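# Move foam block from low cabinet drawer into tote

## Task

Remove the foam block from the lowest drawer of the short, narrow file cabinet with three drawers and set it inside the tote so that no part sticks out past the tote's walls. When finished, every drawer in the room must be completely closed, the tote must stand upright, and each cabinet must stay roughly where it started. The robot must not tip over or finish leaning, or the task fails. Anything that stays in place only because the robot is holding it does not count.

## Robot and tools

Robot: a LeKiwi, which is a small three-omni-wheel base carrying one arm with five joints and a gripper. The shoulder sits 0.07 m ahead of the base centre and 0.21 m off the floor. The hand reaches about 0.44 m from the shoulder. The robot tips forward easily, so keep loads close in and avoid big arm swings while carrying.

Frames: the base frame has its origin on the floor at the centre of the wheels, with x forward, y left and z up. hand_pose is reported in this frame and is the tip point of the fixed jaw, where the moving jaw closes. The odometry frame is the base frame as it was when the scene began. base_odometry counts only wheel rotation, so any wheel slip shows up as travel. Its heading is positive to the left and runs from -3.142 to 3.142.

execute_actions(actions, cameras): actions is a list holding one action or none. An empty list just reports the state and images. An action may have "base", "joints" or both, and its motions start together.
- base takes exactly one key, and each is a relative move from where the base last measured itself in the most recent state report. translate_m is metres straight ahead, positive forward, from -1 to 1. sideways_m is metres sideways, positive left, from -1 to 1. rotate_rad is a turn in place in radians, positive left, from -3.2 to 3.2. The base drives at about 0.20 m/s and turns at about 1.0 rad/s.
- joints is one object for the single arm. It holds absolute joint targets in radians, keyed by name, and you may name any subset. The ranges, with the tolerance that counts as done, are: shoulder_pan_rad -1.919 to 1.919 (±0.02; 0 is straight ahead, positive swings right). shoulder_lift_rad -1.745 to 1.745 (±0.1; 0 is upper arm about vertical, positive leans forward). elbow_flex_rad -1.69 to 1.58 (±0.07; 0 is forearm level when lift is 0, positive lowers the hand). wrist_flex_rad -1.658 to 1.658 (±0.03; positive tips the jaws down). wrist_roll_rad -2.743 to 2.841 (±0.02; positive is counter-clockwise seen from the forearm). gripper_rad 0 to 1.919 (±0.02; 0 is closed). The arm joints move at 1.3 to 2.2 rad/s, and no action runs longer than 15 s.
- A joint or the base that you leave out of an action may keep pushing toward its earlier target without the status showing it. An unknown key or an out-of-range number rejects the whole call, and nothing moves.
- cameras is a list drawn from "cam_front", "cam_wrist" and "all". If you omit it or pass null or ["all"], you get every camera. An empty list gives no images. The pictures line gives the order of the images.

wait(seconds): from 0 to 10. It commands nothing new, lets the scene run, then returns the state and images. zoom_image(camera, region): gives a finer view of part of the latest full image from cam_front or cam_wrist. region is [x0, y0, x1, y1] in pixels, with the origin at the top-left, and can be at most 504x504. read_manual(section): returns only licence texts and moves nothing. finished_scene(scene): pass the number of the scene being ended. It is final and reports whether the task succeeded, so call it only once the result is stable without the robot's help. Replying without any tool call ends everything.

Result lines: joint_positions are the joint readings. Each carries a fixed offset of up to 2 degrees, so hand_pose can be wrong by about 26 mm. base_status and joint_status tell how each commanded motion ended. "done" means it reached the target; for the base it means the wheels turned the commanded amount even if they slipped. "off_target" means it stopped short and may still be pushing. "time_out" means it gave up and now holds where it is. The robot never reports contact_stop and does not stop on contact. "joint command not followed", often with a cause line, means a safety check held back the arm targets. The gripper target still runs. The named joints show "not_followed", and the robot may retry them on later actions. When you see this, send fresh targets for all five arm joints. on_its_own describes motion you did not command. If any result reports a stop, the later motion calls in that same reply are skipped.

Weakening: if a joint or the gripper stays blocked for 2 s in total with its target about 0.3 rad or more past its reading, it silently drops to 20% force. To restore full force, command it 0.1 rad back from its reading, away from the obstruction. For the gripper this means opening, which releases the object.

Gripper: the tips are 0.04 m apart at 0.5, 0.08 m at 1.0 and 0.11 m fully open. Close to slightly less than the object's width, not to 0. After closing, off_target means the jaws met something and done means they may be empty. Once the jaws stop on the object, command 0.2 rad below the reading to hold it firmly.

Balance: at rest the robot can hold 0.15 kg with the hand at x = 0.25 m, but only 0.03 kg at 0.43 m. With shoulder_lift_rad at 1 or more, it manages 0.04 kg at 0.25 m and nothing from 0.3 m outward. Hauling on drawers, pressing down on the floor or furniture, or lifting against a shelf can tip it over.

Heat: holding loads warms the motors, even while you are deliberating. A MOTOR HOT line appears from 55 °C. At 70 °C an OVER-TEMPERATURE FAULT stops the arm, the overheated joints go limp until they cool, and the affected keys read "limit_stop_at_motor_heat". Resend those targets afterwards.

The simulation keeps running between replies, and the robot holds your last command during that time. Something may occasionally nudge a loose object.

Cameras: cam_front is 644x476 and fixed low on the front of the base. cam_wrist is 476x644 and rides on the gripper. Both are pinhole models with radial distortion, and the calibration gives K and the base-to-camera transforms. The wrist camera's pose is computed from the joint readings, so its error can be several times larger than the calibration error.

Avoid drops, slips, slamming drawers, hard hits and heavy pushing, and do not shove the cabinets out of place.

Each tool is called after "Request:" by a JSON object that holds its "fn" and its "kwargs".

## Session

Request:
{"fn": "execute_actions", "kwargs": {"actions": []}}

Scene clock: 0.00 s.
base_odometry: x=+0.000 y=+0.000 heading=+0.000 (m, m, rad; odometry frame)
base_status: not commanded
joint_positions: shoulder_pan_rad=+0.046 shoulder_lift_rad=-1.465 elbow_flex_rad=-0.305 wrist_flex_rad=+1.399 wrist_roll_rad=-1.501 gripper_rad=+1.920
joint_status: not commanded
hand_pose: x=+0.1067 y=+0.0059 z=+0.4377 quat_wxyz=(+0.825, +0.007, +0.565, -0.028) (m; base frame)
pictures: cam_front, cam_wrist
camera_calibration (this result's frames):
cam_wrist: T_world_to_cam=[[-0.0816617, -0.996657, 0.00245647, 0.0049459], [-0.18001, 0.0123249, -0.983588, 0.476482], [0.980269, -0.0807636, -0.180415, 0.0460942], [0, 0, 0, 1]] pos_world=[0.0409905, 0.00277949, 0.476965]
Images, in order (width x height): cam_front 644x476, cam_wrist 476x644.

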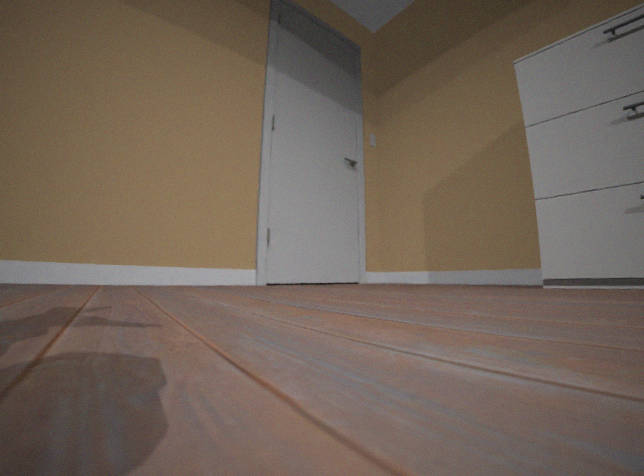

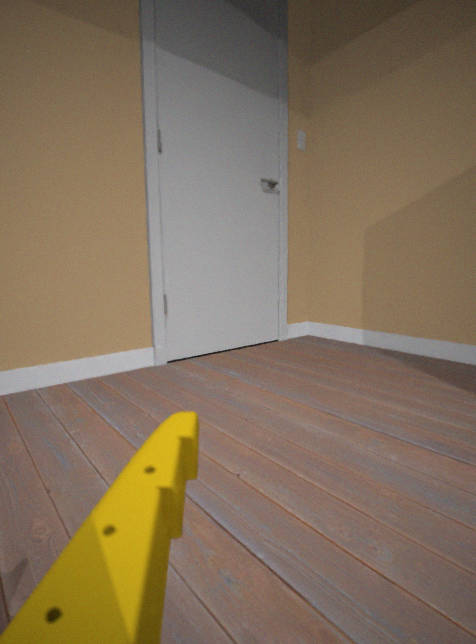

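Request:
{"fn": "execute_actions", "kwargs": {"actions": [{"base":{"rotate_rad":1.7}}]}}

Scene clock: 7.67 s.
base_odometry: x=+0.000 y=+0.000 heading=+1.696 (m, m, rad; odometry frame)
base_status: done
joint_positions: shoulder_pan_rad=+0.046 shoulder_lift_rad=-1.465 elbow_flex_rad=-0.305 wrist_flex_rad=+1.399 wrist_roll_rad=-1.501 gripper_rad=+1.920
joint_status: not commanded
hand_pose: x=+0.1067 y=+0.0059 z=+0.4377 quat_wxyz=(+0.825, +0.007, +0.565, -0.028) (m; base frame)
pictures: cam_front, cam_wrist
camera_calibration (this result's frames):
cam_wrist: T_world_to_cam=[[-0.0816617, -0.996657, 0.00245647, 0.0049459], [-0.18001, 0.0123249, -0.983588, 0.476482], [0.980269, -0.0807636, -0.180415, 0.0460942], [0, 0, 0, 1]] pos_world=[0.0409905, 0.00277949, 0.476965]
Images, in order (width x height): cam_front 644x476, cam_wrist 476x644.

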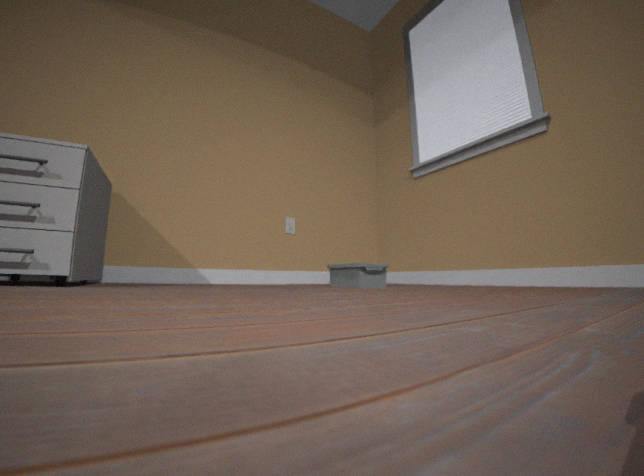

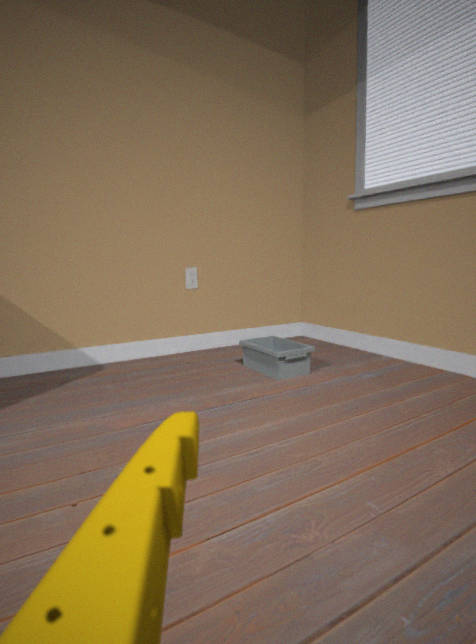

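Request:
{"fn": "execute_actions", "kwargs": {"actions": [{"base":{"rotate_rad":0.8},"joints":{"shoulder_pan_rad":0.0,"shoulder_lift_rad":-1.4,"elbow_flex_rad":0.0,"wrist_flex_rad":1.3}}]}}

Scene clock: 14.73 s.
base_odometry: x=+0.000 y=+0.000 heading=+2.492 (m, m, rad; odometry frame)
base_status: done
joint_positions: shoulder_pan_rad=+0.006 shoulder_lift_rad=-1.423 elbow_flex_rad=-0.001 wrist_flex_rad=+1.316 wrist_roll_rad=-1.501 gripper_rad=+1.920
joint_status: all done
hand_pose: x=+0.1643 y=+0.0071 z=+0.4043 quat_wxyz=(+0.744, -0.005, +0.668, -0.010) (m; base frame)
pictures: cam_front, cam_wrist
camera_calibration (this result's frames):
cam_wrist: T_world_to_cam=[[-0.0399884, -0.999132, 0.0117098, 0.000396064], [-0.42924, 0.00659444, -0.903166, 0.462539], [0.902305, -0.0411425, -0.429131, 0.0968141], [0, 0, 0, 1]] pos_world=[0.1112, 0.00132871, 0.459291]
Images, in order (width x height): cam_front 644x476, cam_wrist 476x644.

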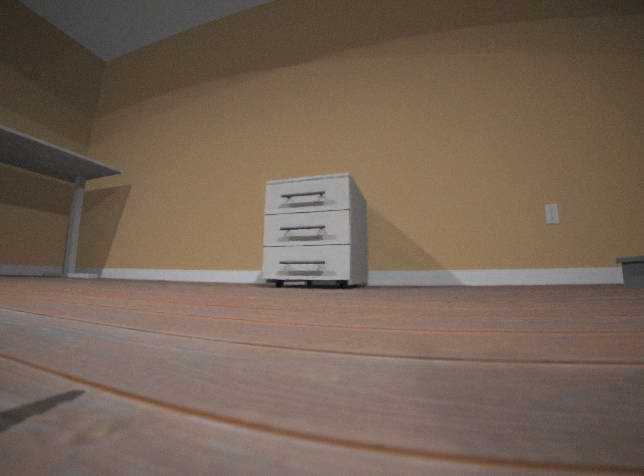

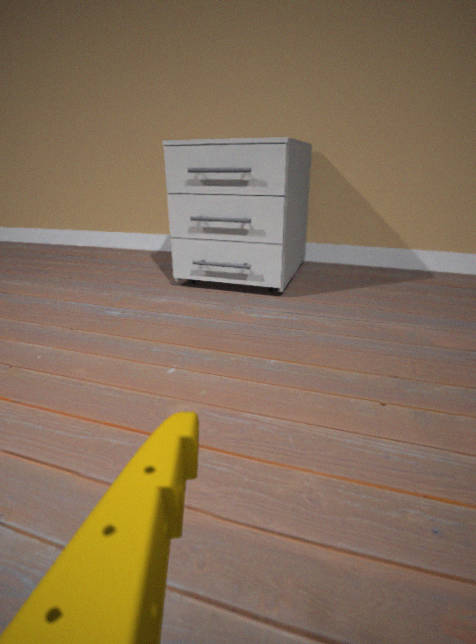

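Request:
{"fn": "execute_actions", "kwargs": {"actions": [{"base":{"rotate_rad":0.138}}], "cameras": []}}

Request:
{"fn": "execute_actions", "kwargs": {"actions": [{"base":{"translate_m":0.87},"joints":{"shoulder_pan_rad":0.0,"shoulder_lift_rad":0.0,"elbow_flex_rad":1.277,"wrist_flex_rad":-0.727,"wrist_roll_rad":0.0,"gripper_rad":0.47}}], "cameras": []}}

Request:
{"fn": "execute_actions", "kwargs": {"actions": [{"base":{"rotate_rad":-0.41}}]}}

Scene clock: 33.90 s.
base_odometry: x=+0.000 y=+0.000 heading=+2.626 (m, m, rad; odometry frame)
base_status: done
joint_positions: shoulder_pan_rad=+0.006 shoulder_lift_rad=-1.423 elbow_flex_rad=-0.001 wrist_flex_rad=+1.316 wrist_roll_rad=-1.501 gripper_rad=+1.920
joint_status: not commanded
hand_pose: x=+0.1643 y=+0.0071 z=+0.4043 quat_wxyz=(+0.744, -0.005, +0.668, -0.010) (m; base frame)
pictures: none
No camera images: the call's "cameras" was empty. Leave "cameras" out to get every camera's image.

Scene clock: 39.23 s.
base_odometry: x=-0.757 y=+0.429 heading=+2.626 (m, m, rad; odometry frame)
base_status: done
joint_positions: shoulder_pan_rad=+0.006 shoulder_lift_rad=+0.000 elbow_flex_rad=+1.278 wrist_flex_rad=-0.713 wrist_roll_rad=-0.009 gripper_rad=+0.478
joint_status: all done
hand_pose: x=+0.3007 y=-0.0013 z=+0.1012 quat_wxyz=(+0.349, -0.600, +0.639, -0.332) (m; base frame)
pictures: none
No camera images: the call's "cameras" was empty. Leave "cameras" out to get every camera's image.

Scene clock: 40.60 s.
base_odometry: x=-0.757 y=+0.429 heading=+2.220 (m, m, rad; odometry frame)
base_status: done
joint_positions: shoulder_pan_rad=+0.006 shoulder_lift_rad=+0.002 elbow_flex_rad=+1.278 wrist_flex_rad=-0.713 wrist_roll_rad=-0.009 gripper_rad=+0.478
joint_status: not commanded
hand_pose: x=+0.3005 y=-0.0013 z=+0.1009 quat_wxyz=(+0.349, -0.600, +0.639, -0.331) (m; base frame)
pictures: cam_front, cam_wrist
camera_calibration (this result's frames):
cam_wrist: T_world_to_cam=[[0.507478, -0.0657879, 0.859149, -0.247812], [-0.48533, -0.8457, 0.221914, 0.14921], [0.711984, -0.529587, -0.461103, -0.0968552], [0, 0, 0, 1]] pos_world=[0.267134, 0.0585903, 0.135136]
Images, in order (width x height): cam_front 644x476, cam_wrist 476x644.

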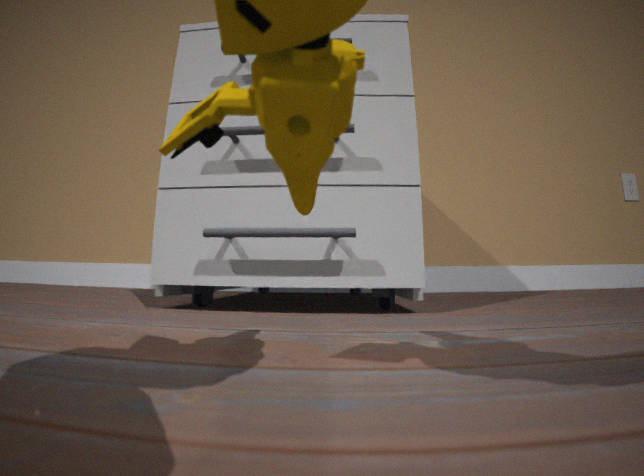

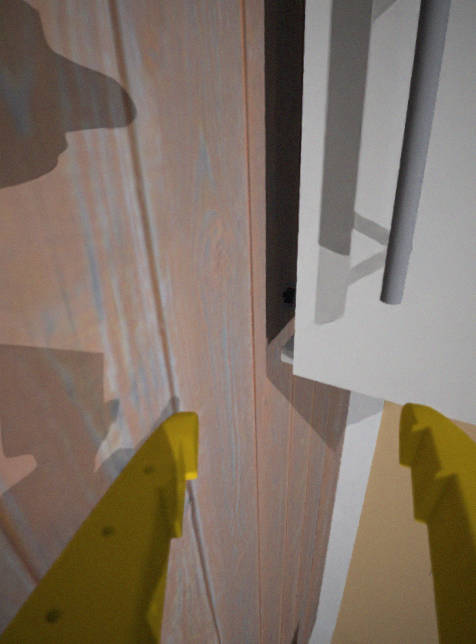

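Request:
{"fn": "execute_actions", "kwargs": {"actions": [{"base":{"translate_m":0.13}}]}}

Scene clock: 55.83 s.
base_odometry: x=-0.835 y=+0.532 heading=+2.220 (m, m, rad; odometry frame)
base_status: done
joint_positions: shoulder_pan_rad=+0.006 shoulder_lift_rad=+0.002 elbow_flex_rad=+1.278 wrist_flex_rad=-0.713 wrist_roll_rad=-0.009 gripper_rad=+0.478
joint_status: not commanded
hand_pose: x=+0.3005 y=-0.0013 z=+0.1009 quat_wxyz=(+0.349, -0.600, +0.639, -0.331) (m; base frame)
pictures: cam_front, cam_wrist
camera_calibration (this result's frames):
cam_wrist: T_world_to_cam=[[0.507478, -0.0657879, 0.859149, -0.247812], [-0.48533, -0.8457, 0.221914, 0.14921], [0.711984, -0.529587, -0.461103, -0.0968552], [0, 0, 0, 1]] pos_world=[0.267134, 0.0585903, 0.135136]
Images, in order (width x height): cam_front 644x476, cam_wrist 476x644.

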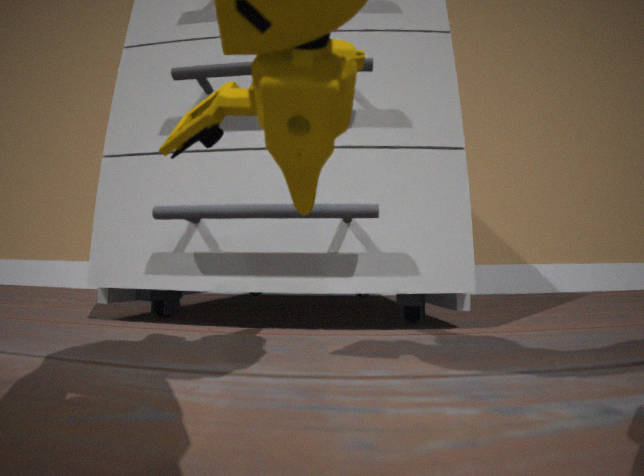

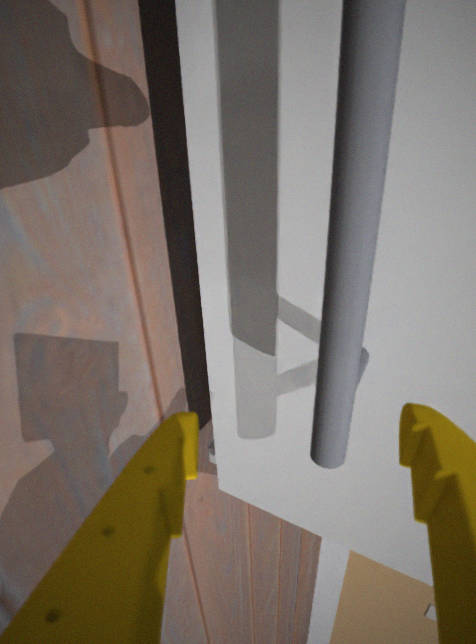

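Request:
{"fn": "execute_actions", "kwargs": {"actions": [{"base":{"translate_m":0.064}}]}}

Scene clock: 78.77 s.
base_odometry: x=-0.873 y=+0.582 heading=+2.220 (m, m, rad; odometry frame)
base_status: done
joint_positions: shoulder_pan_rad=+0.006 shoulder_lift_rad=+0.002 elbow_flex_rad=+1.278 wrist_flex_rad=-0.713 wrist_roll_rad=-0.009 gripper_rad=+0.478
joint_status: not commanded
hand_pose: x=+0.3005 y=-0.0013 z=+0.1009 quat_wxyz=(+0.349, -0.600, +0.639, -0.331) (m; base frame)
pictures: cam_front, cam_wrist
camera_calibration (this result's frames):
cam_wrist: T_world_to_cam=[[0.507478, -0.0657879, 0.859149, -0.247812], [-0.48533, -0.8457, 0.221914, 0.14921], [0.711984, -0.529587, -0.461103, -0.0968552], [0, 0, 0, 1]] pos_world=[0.267134, 0.0585903, 0.135136]
Images, in order (width x height): cam_front 644x476, cam_wrist 476x644.

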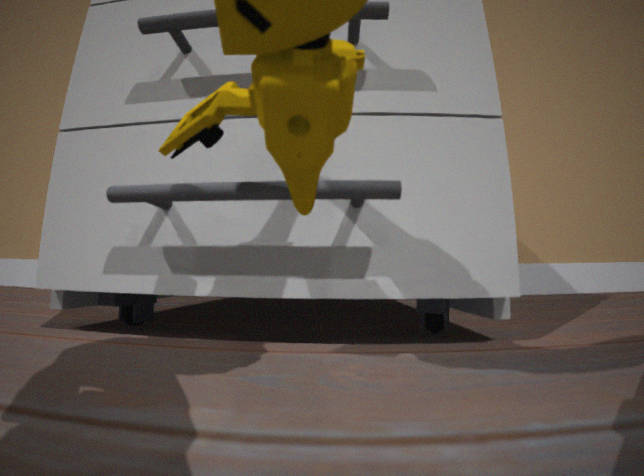

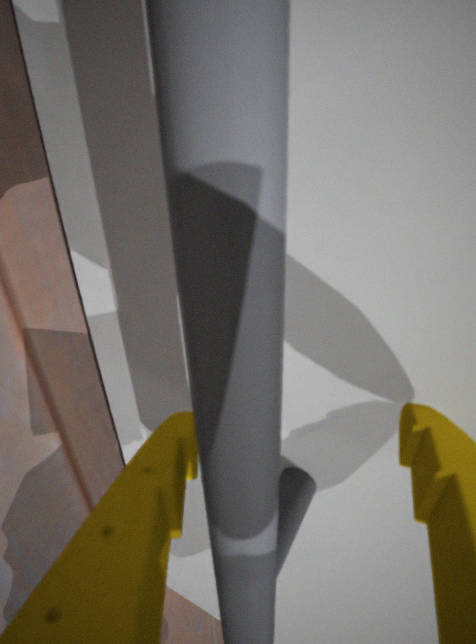

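Request:
{"fn": "execute_actions", "kwargs": {"actions": [{"base":{"translate_m":0.007},"joints":{"gripper_rad":0.0}}]}}

Scene clock: 83.47 s.
base_odometry: x=-0.877 y=+0.588 heading=+2.220 (m, m, rad; odometry frame)
base_status: done
joint_positions: shoulder_pan_rad=+0.004 shoulder_lift_rad=+0.002 elbow_flex_rad=+1.278 wrist_flex_rad=-0.713 wrist_roll_rad=-0.002 gripper_rad=+0.068
joint_status: gripper_rad off_target (ended at +0.068, target +0.000)
hand_pose: x=+0.3005 y=-0.0010 z=+0.1009 quat_wxyz=(+0.348, -0.602, +0.637, -0.332) (m; base frame)
pictures: cam_front, cam_wrist
camera_calibration (this result's frames):
cam_wrist: T_world_to_cam=[[0.507802, -0.0588886, 0.859459, -0.247913], [-0.481238, -0.846873, 0.226308, 0.147798], [0.714526, -0.528524, -0.458383, -0.0977294], [0, 0, 0, 1]] pos_world=[0.266847, 0.0589149, 0.134825]
Images, in order (width x height): cam_front 644x476, cam_wrist 476x644.

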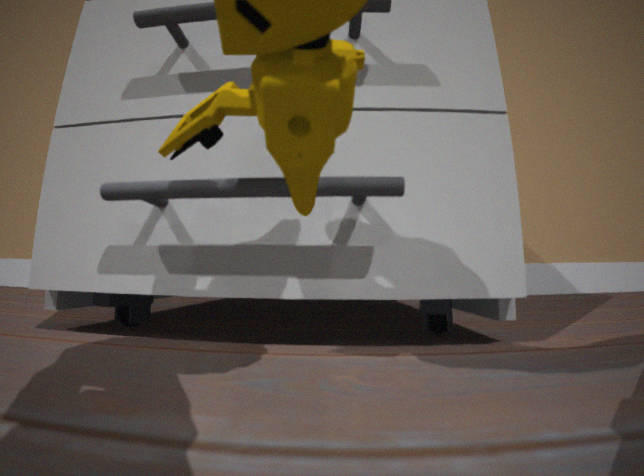

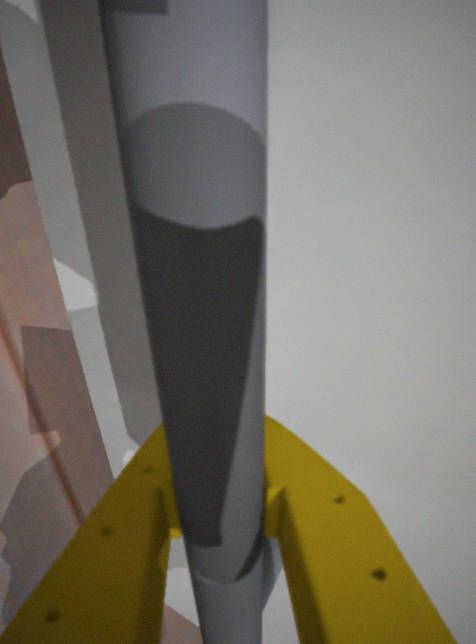

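Request:
{"fn": "execute_actions", "kwargs": {"actions": [{"base":{"translate_m":-0.1}}], "cameras": ["cam_front"]}}

Scene clock: 89.63 s.
base_odometry: x=-0.817 y=+0.509 heading=+2.222 (m, m, rad; odometry frame)
base_status: done
joint_positions: shoulder_pan_rad=-0.011 shoulder_lift_rad=+0.008 elbow_flex_rad=+1.281 wrist_flex_rad=-0.725 wrist_roll_rad=-0.002 gripper_rad=+0.067
joint_status: not commanded
hand_pose: x=+0.3003 y=+0.0026 z=+0.1007 quat_wxyz=(+0.352, -0.607, +0.632, -0.330) (m; base frame)
pictures: cam_front
Images, in order (width x height): cam_front 644x476.

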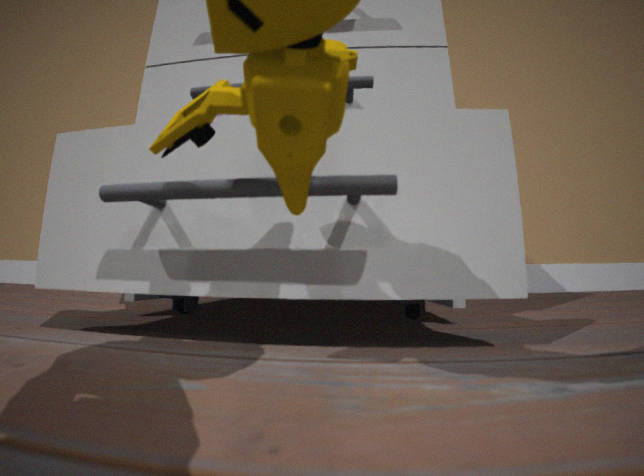

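Request:
{"fn": "execute_actions", "kwargs": {"actions": [{"base":{"translate_m":-0.15},"joints":{"gripper_rad":0.11}}]}}

Scene clock: 99.20 s.
base_odometry: x=-0.727 y=+0.390 heading=+2.222 (m, m, rad; odometry frame)
base_status: done
joint_positions: shoulder_pan_rad=-0.006 shoulder_lift_rad=+0.008 elbow_flex_rad=+1.278 wrist_flex_rad=-0.727 wrist_roll_rad=-0.002 gripper_rad=+0.111
joint_status: all done
hand_pose: x=+0.3011 y=+0.0015 z=+0.1014 quat_wxyz=(+0.352, -0.605, +0.632, -0.333) (m; base frame)
pictures: cam_front, cam_wrist
camera_calibration (this result's frames):
cam_wrist: T_world_to_cam=[[0.501798, -0.053475, 0.86333, -0.247156], [-0.473839, -0.852003, 0.222638, 0.148242], [0.723654, -0.520799, -0.452872, -0.0998974], [0, 0, 0, 1]] pos_world=[0.266557, 0.0610597, 0.135132]
Images, in order (width x height): cam_front 644x476, cam_wrist 476x644.

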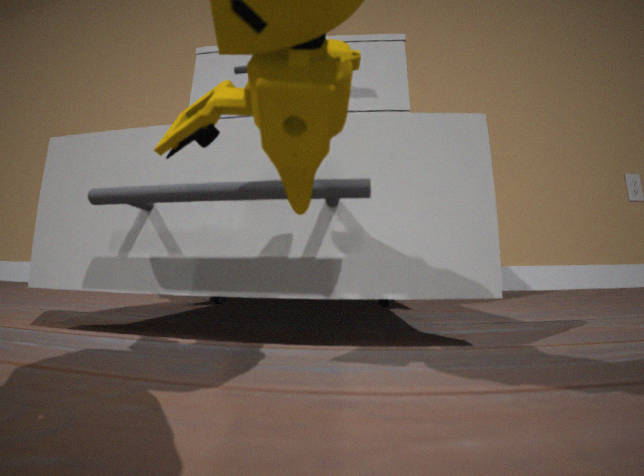

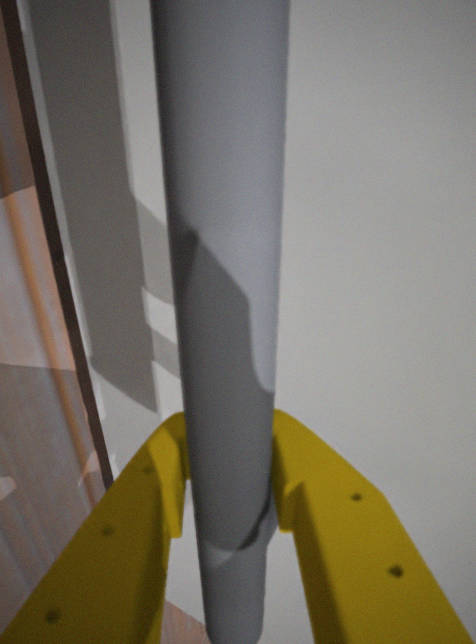

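Request:
{"fn": "execute_actions", "kwargs": {"actions": [{"base":{"translate_m":-0.075},"joints":{"gripper_rad":0.48}}], "cameras": ["cam_front"]}}

Request:
{"fn": "execute_actions", "kwargs": {"actions": [{"base":{"rotate_rad":-0.1},"joints":{"shoulder_lift_rad":-0.4,"elbow_flex_rad":0.0,"wrist_flex_rad":0.95,"wrist_roll_rad":-1.52,"gripper_rad":1.05}}]}}

Scene clock: 106.27 s.
base_odometry: x=-0.682 y=+0.330 heading=+2.222 (m, m, rad; odometry frame)
base_status: done
joint_positions: shoulder_pan_rad=-0.006 shoulder_lift_rad=+0.008 elbow_flex_rad=+1.278 wrist_flex_rad=-0.727 wrist_roll_rad=-0.002 gripper_rad=+0.471
joint_status: all done
hand_pose: x=+0.3011 y=+0.0015 z=+0.1014 quat_wxyz=(+0.352, -0.605, +0.632, -0.333) (m; base frame)
pictures: cam_front
Images, in order (width x height): cam_front 644x476.

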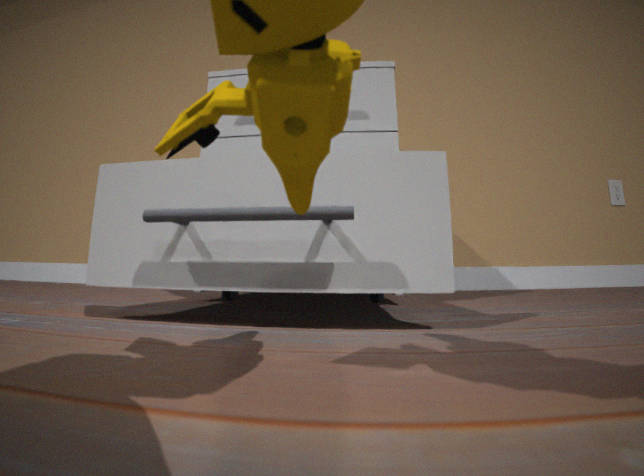

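Scene clock: 108.13 s.
base_odometry: x=-0.682 y=+0.330 heading=+2.126 (m, m, rad; odometry frame)
base_status: done
joint_positions: shoulder_pan_rad=-0.005 shoulder_lift_rad=-0.371 elbow_flex_rad=+0.035 wrist_flex_rad=+0.948 wrist_roll_rad=-1.512 gripper_rad=+1.041
joint_status: all done
hand_pose: x=+0.3395 y=+0.0091 z=+0.2807 quat_wxyz=(+0.461, -0.007, +0.887, -0.001) (m; base frame)
pictures: cam_front, cam_wrist
camera_calibration (this result's frames):
cam_wrist: T_world_to_cam=[[-0.0192032, -0.999561, 0.022552, 0.000653497], [-0.918647, 0.00873718, -0.394983, 0.449527], [0.394612, -0.0283023, -0.918412, 0.19542], [0, 0, 0, 1]] pos_world=[0.335854, 0.00225646, 0.357016]
Images, in order (width x height): cam_front 644x476, cam_wrist 476x644.

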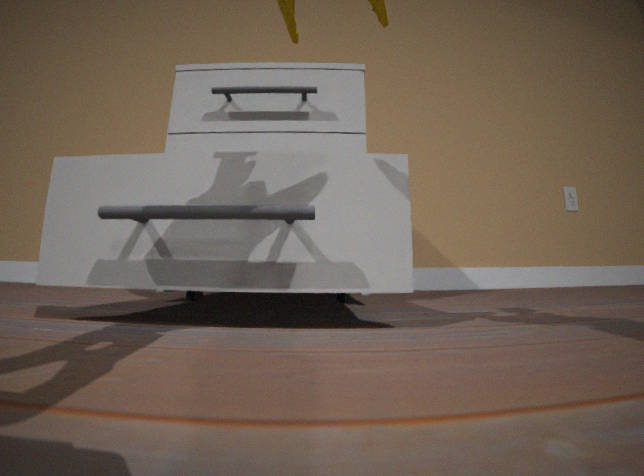

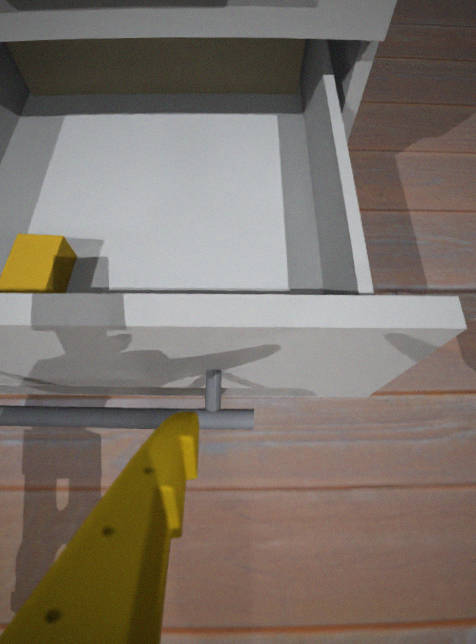

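Request:
{"fn": "execute_actions", "kwargs": {"actions": [{"base":{"sideways_m":0.188},"joints":{"gripper_rad":0.85}}], "cameras": []}}

Request:
{"fn": "execute_actions", "kwargs": {"actions": [{"base":{"translate_m":0.185},"joints":{"shoulder_lift_rad":-0.1,"elbow_flex_rad":-0.3,"wrist_flex_rad":1.3}}]}}

Scene clock: 131.63 s.
base_odometry: x=-0.841 y=+0.232 heading=+2.124 (m, m, rad; odometry frame)
base_status: done
joint_positions: shoulder_pan_rad=-0.005 shoulder_lift_rad=-0.371 elbow_flex_rad=+0.035 wrist_flex_rad=+0.948 wrist_roll_rad=-1.512 gripper_rad=+0.858
joint_status: all done
hand_pose: x=+0.3395 y=+0.0091 z=+0.2807 quat_wxyz=(+0.461, -0.007, +0.887, -0.001) (m; base frame)
pictures: none
No camera images: the call's "cameras" was empty. Leave "cameras" out to get every camera's image.

Scene clock: 133.53 s.
base_odometry: x=-0.938 y=+0.389 heading=+2.124 (m, m, rad; odometry frame)
base_status: done
joint_positions: shoulder_pan_rad=-0.005 shoulder_lift_rad=-0.095 elbow_flex_rad=-0.267 wrist_flex_rad=+1.296 wrist_roll_rad=-1.512 gripper_rad=+0.858
joint_status: all done
hand_pose: x=+0.3340 y=+0.0090 z=+0.2469 quat_wxyz=(+0.313, -0.007, +0.950, -0.001) (m; base frame)
pictures: cam_front, cam_wrist
camera_calibration (this result's frames):
cam_wrist: T_world_to_cam=[[-0.0108246, -0.99952, 0.0290173, -0.00310959], [-0.996444, 0.00835717, -0.0838446, 0.38032], [0.0835619, -0.0298216, -0.996056, 0.289561], [0, 0, 0, 1]] pos_world=[0.354737, 0.00234869, 0.320397]
Images, in order (width x height): cam_front 644x476, cam_wrist 476x644.

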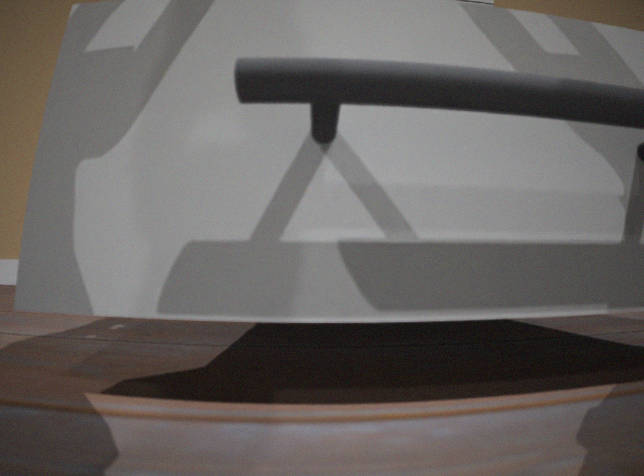

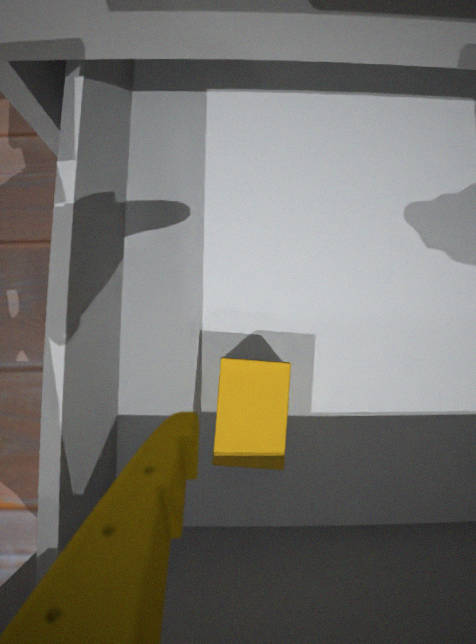

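Request:
{"fn": "execute_actions", "kwargs": {"actions": [{"base":{"translate_m":0.018},"joints":{"shoulder_pan_rad":-0.055,"shoulder_lift_rad":0.37,"elbow_flex_rad":-0.34,"wrist_flex_rad":1.515,"wrist_roll_rad":-1.65,"gripper_rad":0.95}}], "cameras": ["cam_wrist"]}}

Scene clock: 156.60 s.
base_odometry: x=-0.947 y=+0.404 heading=+2.124 (m, m, rad; odometry frame)
base_status: done
joint_positions: shoulder_pan_rad=-0.048 shoulder_lift_rad=+0.382 elbow_flex_rad=-0.310 wrist_flex_rad=+1.508 wrist_roll_rad=-1.641 gripper_rad=+0.941
joint_status: all done
hand_pose: x=+0.2988 y=+0.0188 z=+0.1378 quat_wxyz=(-0.005, +0.035, +0.999, +0.000) (m; base frame)
pictures: cam_wrist
camera_calibration (this result's frames):
cam_wrist: T_world_to_cam=[[-0.0759748, -0.996534, 0.0338814, 0.0281858], [-0.842338, 0.0823279, 0.532625, 0.203615], [-0.533568, 0.0119266, -0.845673, 0.347021], [0, 0, 0, 1]] pos_world=[0.358814, 0.00718618, 0.184061]
Images, in order (width x height): cam_wrist 476x644.

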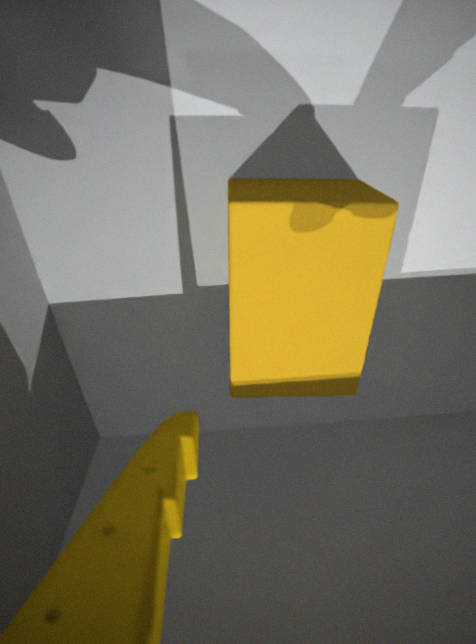

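Request:
{"fn": "execute_actions", "kwargs": {"actions": [{"joints":{"shoulder_lift_rad":0.52,"elbow_flex_rad":-0.055,"wrist_flex_rad":1.075}}], "cameras": ["cam_wrist"]}}

Request:
{"fn": "execute_actions", "kwargs": {"actions": [{"joints":{"gripper_rad":0.38}}], "cameras": ["cam_wrist"]}}

Scene clock: 164.73 s.
base_odometry: x=-0.947 y=+0.404 heading=+2.124 (m, m, rad; odometry frame)
base_status: not commanded
joint_positions: shoulder_pan_rad=-0.048 shoulder_lift_rad=+0.533 elbow_flex_rad=-0.052 wrist_flex_rad=+1.083 wrist_roll_rad=-1.641 gripper_rad=+0.941
joint_status: all done
hand_pose: x=+0.3019 y=+0.0189 z=+0.0734 quat_wxyz=(+0.004, +0.035, +0.999, +0.000) (m; base frame)
pictures: cam_wrist
camera_calibration (this result's frames):
cam_wrist: T_world_to_cam=[[-0.0765283, -0.99656, 0.031792, 0.0310746], [-0.851195, 0.0819038, 0.518419, 0.244255], [-0.51924, 0.0126125, -0.854535, 0.290541], [0, 0, 0, 1]] pos_world=[0.361147, 0.00729788, 0.120663]
Images, in order (width x height): cam_wrist 476x644.

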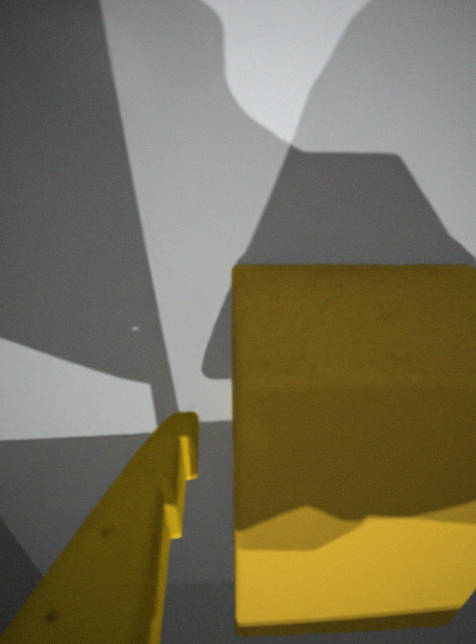

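Scene clock: 165.57 s.
base_odometry: x=-0.947 y=+0.404 heading=+2.124 (m, m, rad; odometry frame)
base_status: not commanded
joint_positions: shoulder_pan_rad=-0.048 shoulder_lift_rad=+0.533 elbow_flex_rad=-0.052 wrist_flex_rad=+1.083 wrist_roll_rad=-1.641 gripper_rad=+0.528
joint_status: gripper_rad off_target (ended at +0.528, target +0.380)
hand_pose: x=+0.3019 y=+0.0189 z=+0.0734 quat_wxyz=(+0.004, +0.035, +0.999, +0.000) (m; base frame)
pictures: cam_wrist
camera_calibration (this result's frames):
cam_wrist: T_world_to_cam=[[-0.0765283, -0.99656, 0.031792, 0.0310746], [-0.851195, 0.0819038, 0.518419, 0.244255], [-0.51924, 0.0126125, -0.854535, 0.290541], [0, 0, 0, 1]] pos_world=[0.361147, 0.00729788, 0.120663]
Images, in order (width x height): cam_wrist 476x644.

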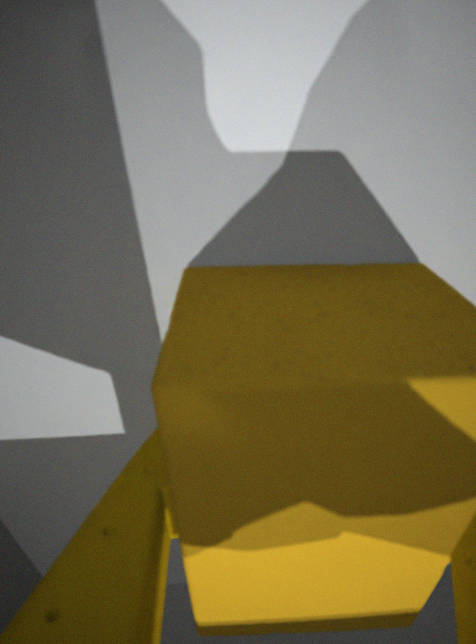

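Request:
{"fn": "execute_actions", "kwargs": {"actions": [{"joints":{"gripper_rad":0.33,"shoulder_lift_rad":0.2,"elbow_flex_rad":-0.33,"wrist_flex_rad":1.32}}], "cameras": []}}

Request:
{"fn": "execute_actions", "kwargs": {"actions": [{"base":{"sideways_m":-0.085},"joints":{"shoulder_pan_rad":0.0,"shoulder_lift_rad":-1.4,"elbow_flex_rad":-0.3,"wrist_flex_rad":1.32,"wrist_roll_rad":-1.52}}]}}

Scene clock: 177.83 s.
base_odometry: x=-0.947 y=+0.404 heading=+2.124 (m, m, rad; odometry frame)
base_status: not commanded
joint_positions: shoulder_pan_rad=-0.049 shoulder_lift_rad=+0.247 elbow_flex_rad=-0.298 wrist_flex_rad=+1.315 wrist_roll_rad=-1.641 gripper_rad=+0.521
joint_status: gripper_rad off_target (ended at +0.521, target +0.330); the others done
hand_pose: x=+0.3349 y=+0.0209 z=+0.1703 quat_wxyz=(+0.152, +0.034, +0.988, +0.013) (m; base frame)
pictures: none
No camera images: the call's "cameras" was empty. Leave "cameras" out to get every camera's image.

Scene clock: 179.27 s.
base_odometry: x=-0.875 y=+0.448 heading=+2.126 (m, m, rad; odometry frame)
base_status: done
joint_positions: shoulder_pan_rad=-0.006 shoulder_lift_rad=-1.402 elbow_flex_rad=-0.293 wrist_flex_rad=+1.318 wrist_roll_rad=-1.530 gripper_rad=+0.521
joint_status: all done
hand_pose: x=+0.1186 y=+0.0081 z=+0.4476 quat_wxyz=(+0.827, +0.000, +0.562, +0.006) (m; base frame)
pictures: cam_front, cam_wrist
camera_calibration (this result's frames):
cam_wrist: T_world_to_cam=[[-0.0188898, -0.999513, -0.0248501, 0.012833], [-0.174705, 0.0277719, -0.984229, 0.487877], [0.98444, -0.0142505, -0.175145, 0.0330486], [0, 0, 0, 1]] pos_world=[0.0529427, -0.0002516, 0.48629]
Images, in order (width x height): cam_front 644x476, cam_wrist 476x644.

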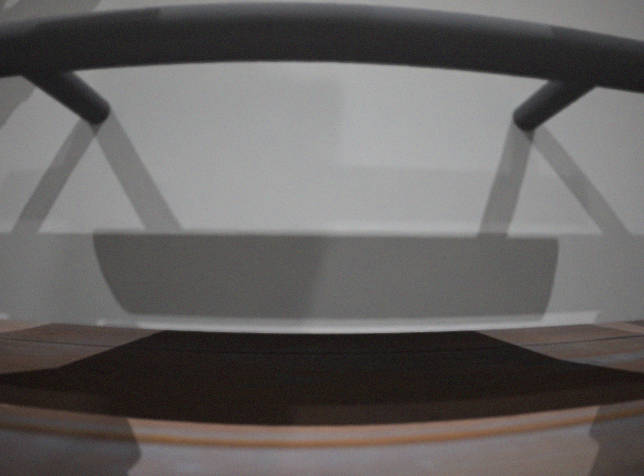

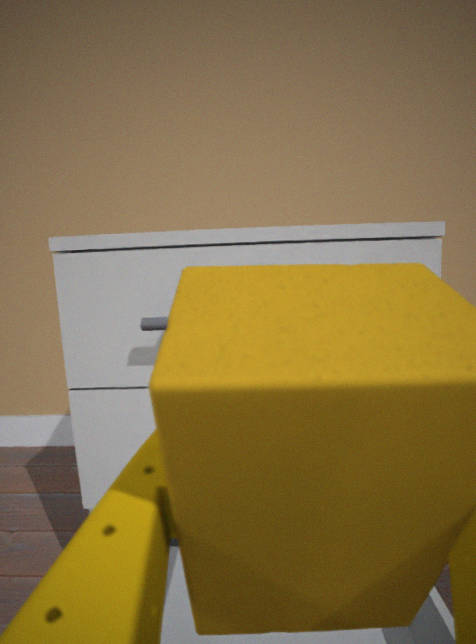

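Request:
{"fn": "execute_actions", "kwargs": {"actions": [{"base":{"translate_m":0.25},"joints":{"wrist_flex_rad":0.6}}]}}

Scene clock: 186.27 s.
base_odometry: x=-1.007 y=+0.660 heading=+2.126 (m, m, rad; odometry frame)
base_status: done
joint_positions: shoulder_pan_rad=-0.003 shoulder_lift_rad=-1.405 elbow_flex_rad=-0.294 wrist_flex_rad=+0.612 wrist_roll_rad=-1.529 gripper_rad=+0.521
joint_status: all done
hand_pose: x=+0.0434 y=+0.0076 z=+0.5303 quat_wxyz=(+0.971, +0.000, +0.240, +0.005) (m; base frame)
pictures: cam_front, cam_wrist
camera_calibration (this result's frames):
cam_wrist: T_world_to_cam=[[-0.000992407, -0.9994, -0.0346275, 0.0174637], [0.509345, 0.029294, -0.860063, 0.460616], [0.860562, -0.0184909, 0.509011, -0.235786], [0, 0, 0, 1]] pos_world=[-0.0316875, -0.000399972, 0.516781]
Images, in order (width x height): cam_front 644x476, cam_wrist 476x644.

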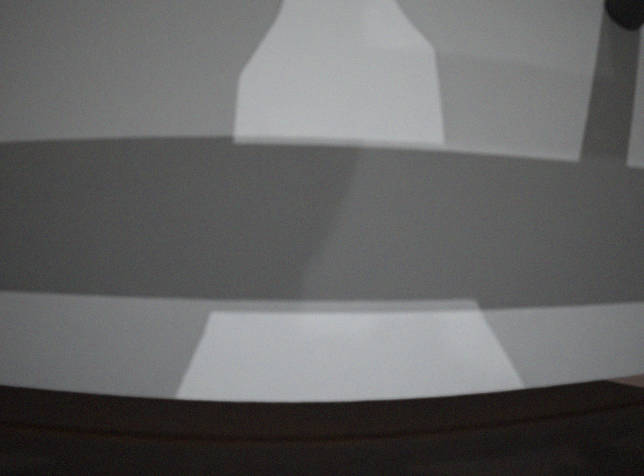

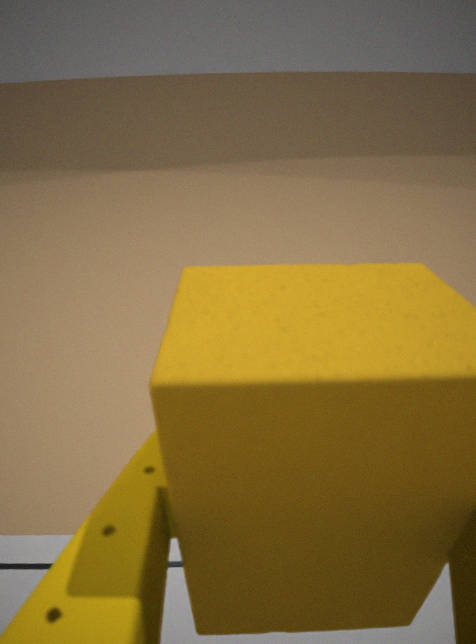

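Request:
{"fn": "execute_actions", "kwargs": {"actions": [{"base":{"translate_m":0.025}}]}}

Scene clock: 190.30 s.
base_odometry: x=-1.020 y=+0.681 heading=+2.126 (m, m, rad; odometry frame)
base_status: done
joint_positions: shoulder_pan_rad=-0.003 shoulder_lift_rad=-1.405 elbow_flex_rad=-0.294 wrist_flex_rad=+0.612 wrist_roll_rad=-1.529 gripper_rad=+0.521
joint_status: not commanded
hand_pose: x=+0.0434 y=+0.0076 z=+0.5303 quat_wxyz=(+0.971, +0.000, +0.240, +0.005) (m; base frame)
pictures: cam_front, cam_wrist
camera_calibration (this result's frames):
cam_wrist: T_world_to_cam=[[-0.000992407, -0.9994, -0.0346275, 0.0174637], [0.509345, 0.029294, -0.860063, 0.460616], [0.860562, -0.0184909, 0.509011, -0.235786], [0, 0, 0, 1]] pos_world=[-0.0316875, -0.000399972, 0.516781]
Images, in order (width x height): cam_front 644x476, cam_wrist 476x644.

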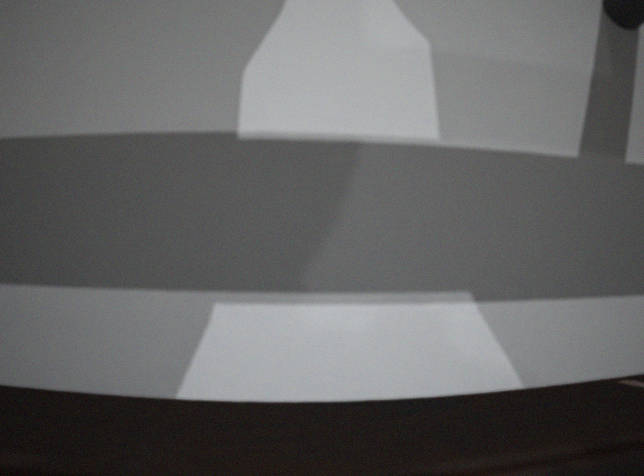

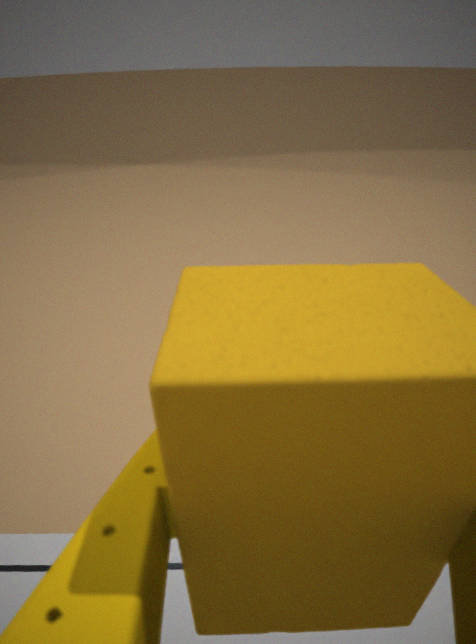

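Request:
{"fn": "execute_actions", "kwargs": {"actions": [{"base":{"translate_m":0.02}}]}}

Scene clock: 194.57 s.
base_odometry: x=-1.030 y=+0.698 heading=+2.126 (m, m, rad; odometry frame)
base_status: done
joint_positions: shoulder_pan_rad=-0.003 shoulder_lift_rad=-1.405 elbow_flex_rad=-0.294 wrist_flex_rad=+0.612 wrist_roll_rad=-1.529 gripper_rad=+0.521
joint_status: not commanded
hand_pose: x=+0.0434 y=+0.0076 z=+0.5303 quat_wxyz=(+0.971, +0.000, +0.240, +0.005) (m; base frame)
pictures: cam_front, cam_wrist
camera_calibration (this result's frames):
cam_wrist: T_world_to_cam=[[-0.000992407, -0.9994, -0.0346275, 0.0174637], [0.509345, 0.029294, -0.860063, 0.460616], [0.860562, -0.0184909, 0.509011, -0.235786], [0, 0, 0, 1]] pos_world=[-0.0316875, -0.000399972, 0.516781]
Images, in order (width x height): cam_front 644x476, cam_wrist 476x644.

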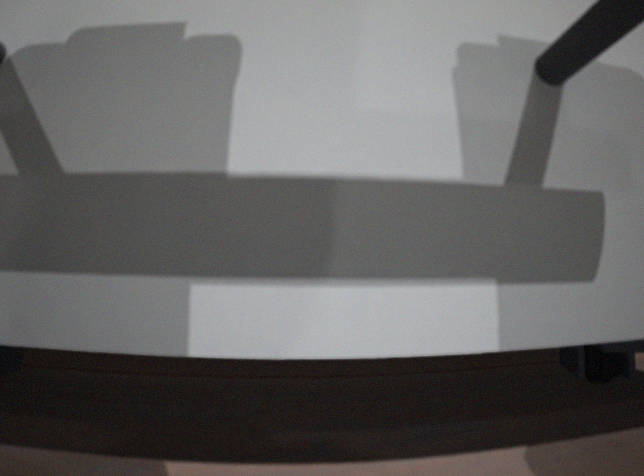

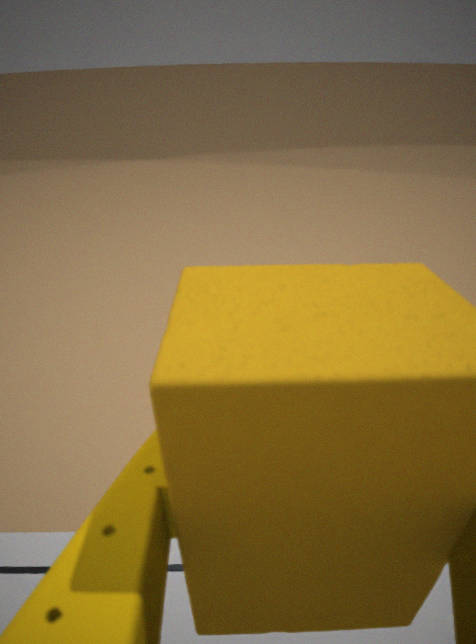

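Request:
{"fn": "execute_actions", "kwargs": {"actions": [{"base":{"translate_m":-0.15}}], "cameras": ["cam_front"]}}

Request:
{"fn": "execute_actions", "kwargs": {"actions": [{"base":{"rotate_rad":-1.39}}], "cameras": ["cam_front"]}}

Scene clock: 212.90 s.
base_odometry: x=-0.951 y=+0.571 heading=+2.126 (m, m, rad; odometry frame)
base_status: done
joint_positions: shoulder_pan_rad=-0.003 shoulder_lift_rad=-1.405 elbow_flex_rad=-0.294 wrist_flex_rad=+0.612 wrist_roll_rad=-1.529 gripper_rad=+0.521
joint_status: not commanded
hand_pose: x=+0.0434 y=+0.0076 z=+0.5303 quat_wxyz=(+0.971, +0.000, +0.240, +0.005) (m; base frame)
pictures: cam_front
Images, in order (width x height): cam_front 644x476.

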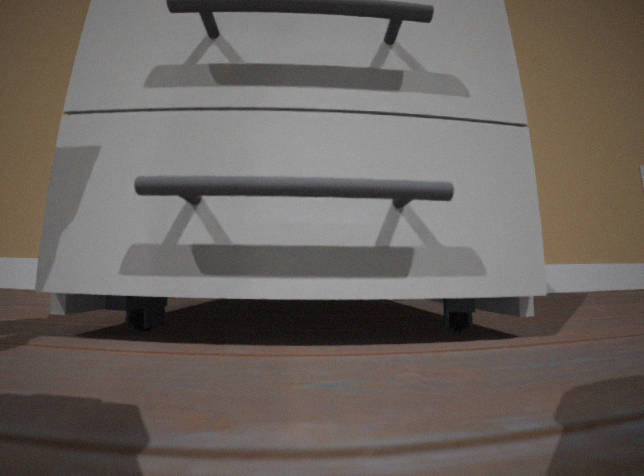

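Scene clock: 215.27 s.
base_odometry: x=-0.951 y=+0.571 heading=+0.740 (m, m, rad; odometry frame)
base_status: done
joint_positions: shoulder_pan_rad=-0.003 shoulder_lift_rad=-1.406 elbow_flex_rad=-0.296 wrist_flex_rad=+0.611 wrist_roll_rad=-1.529 gripper_rad=+0.521
joint_status: not commanded
hand_pose: x=+0.0422 y=+0.0076 z=+0.5304 quat_wxyz=(+0.971, +0.000, +0.237, +0.005) (m; base frame)
pictures: cam_front
Images, in order (width x height): cam_front 644x476.

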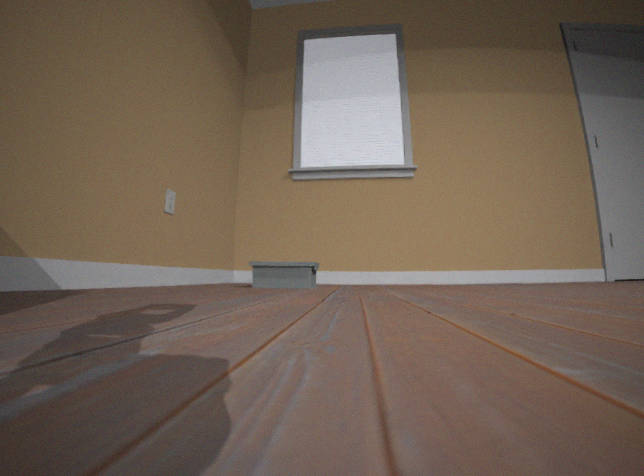

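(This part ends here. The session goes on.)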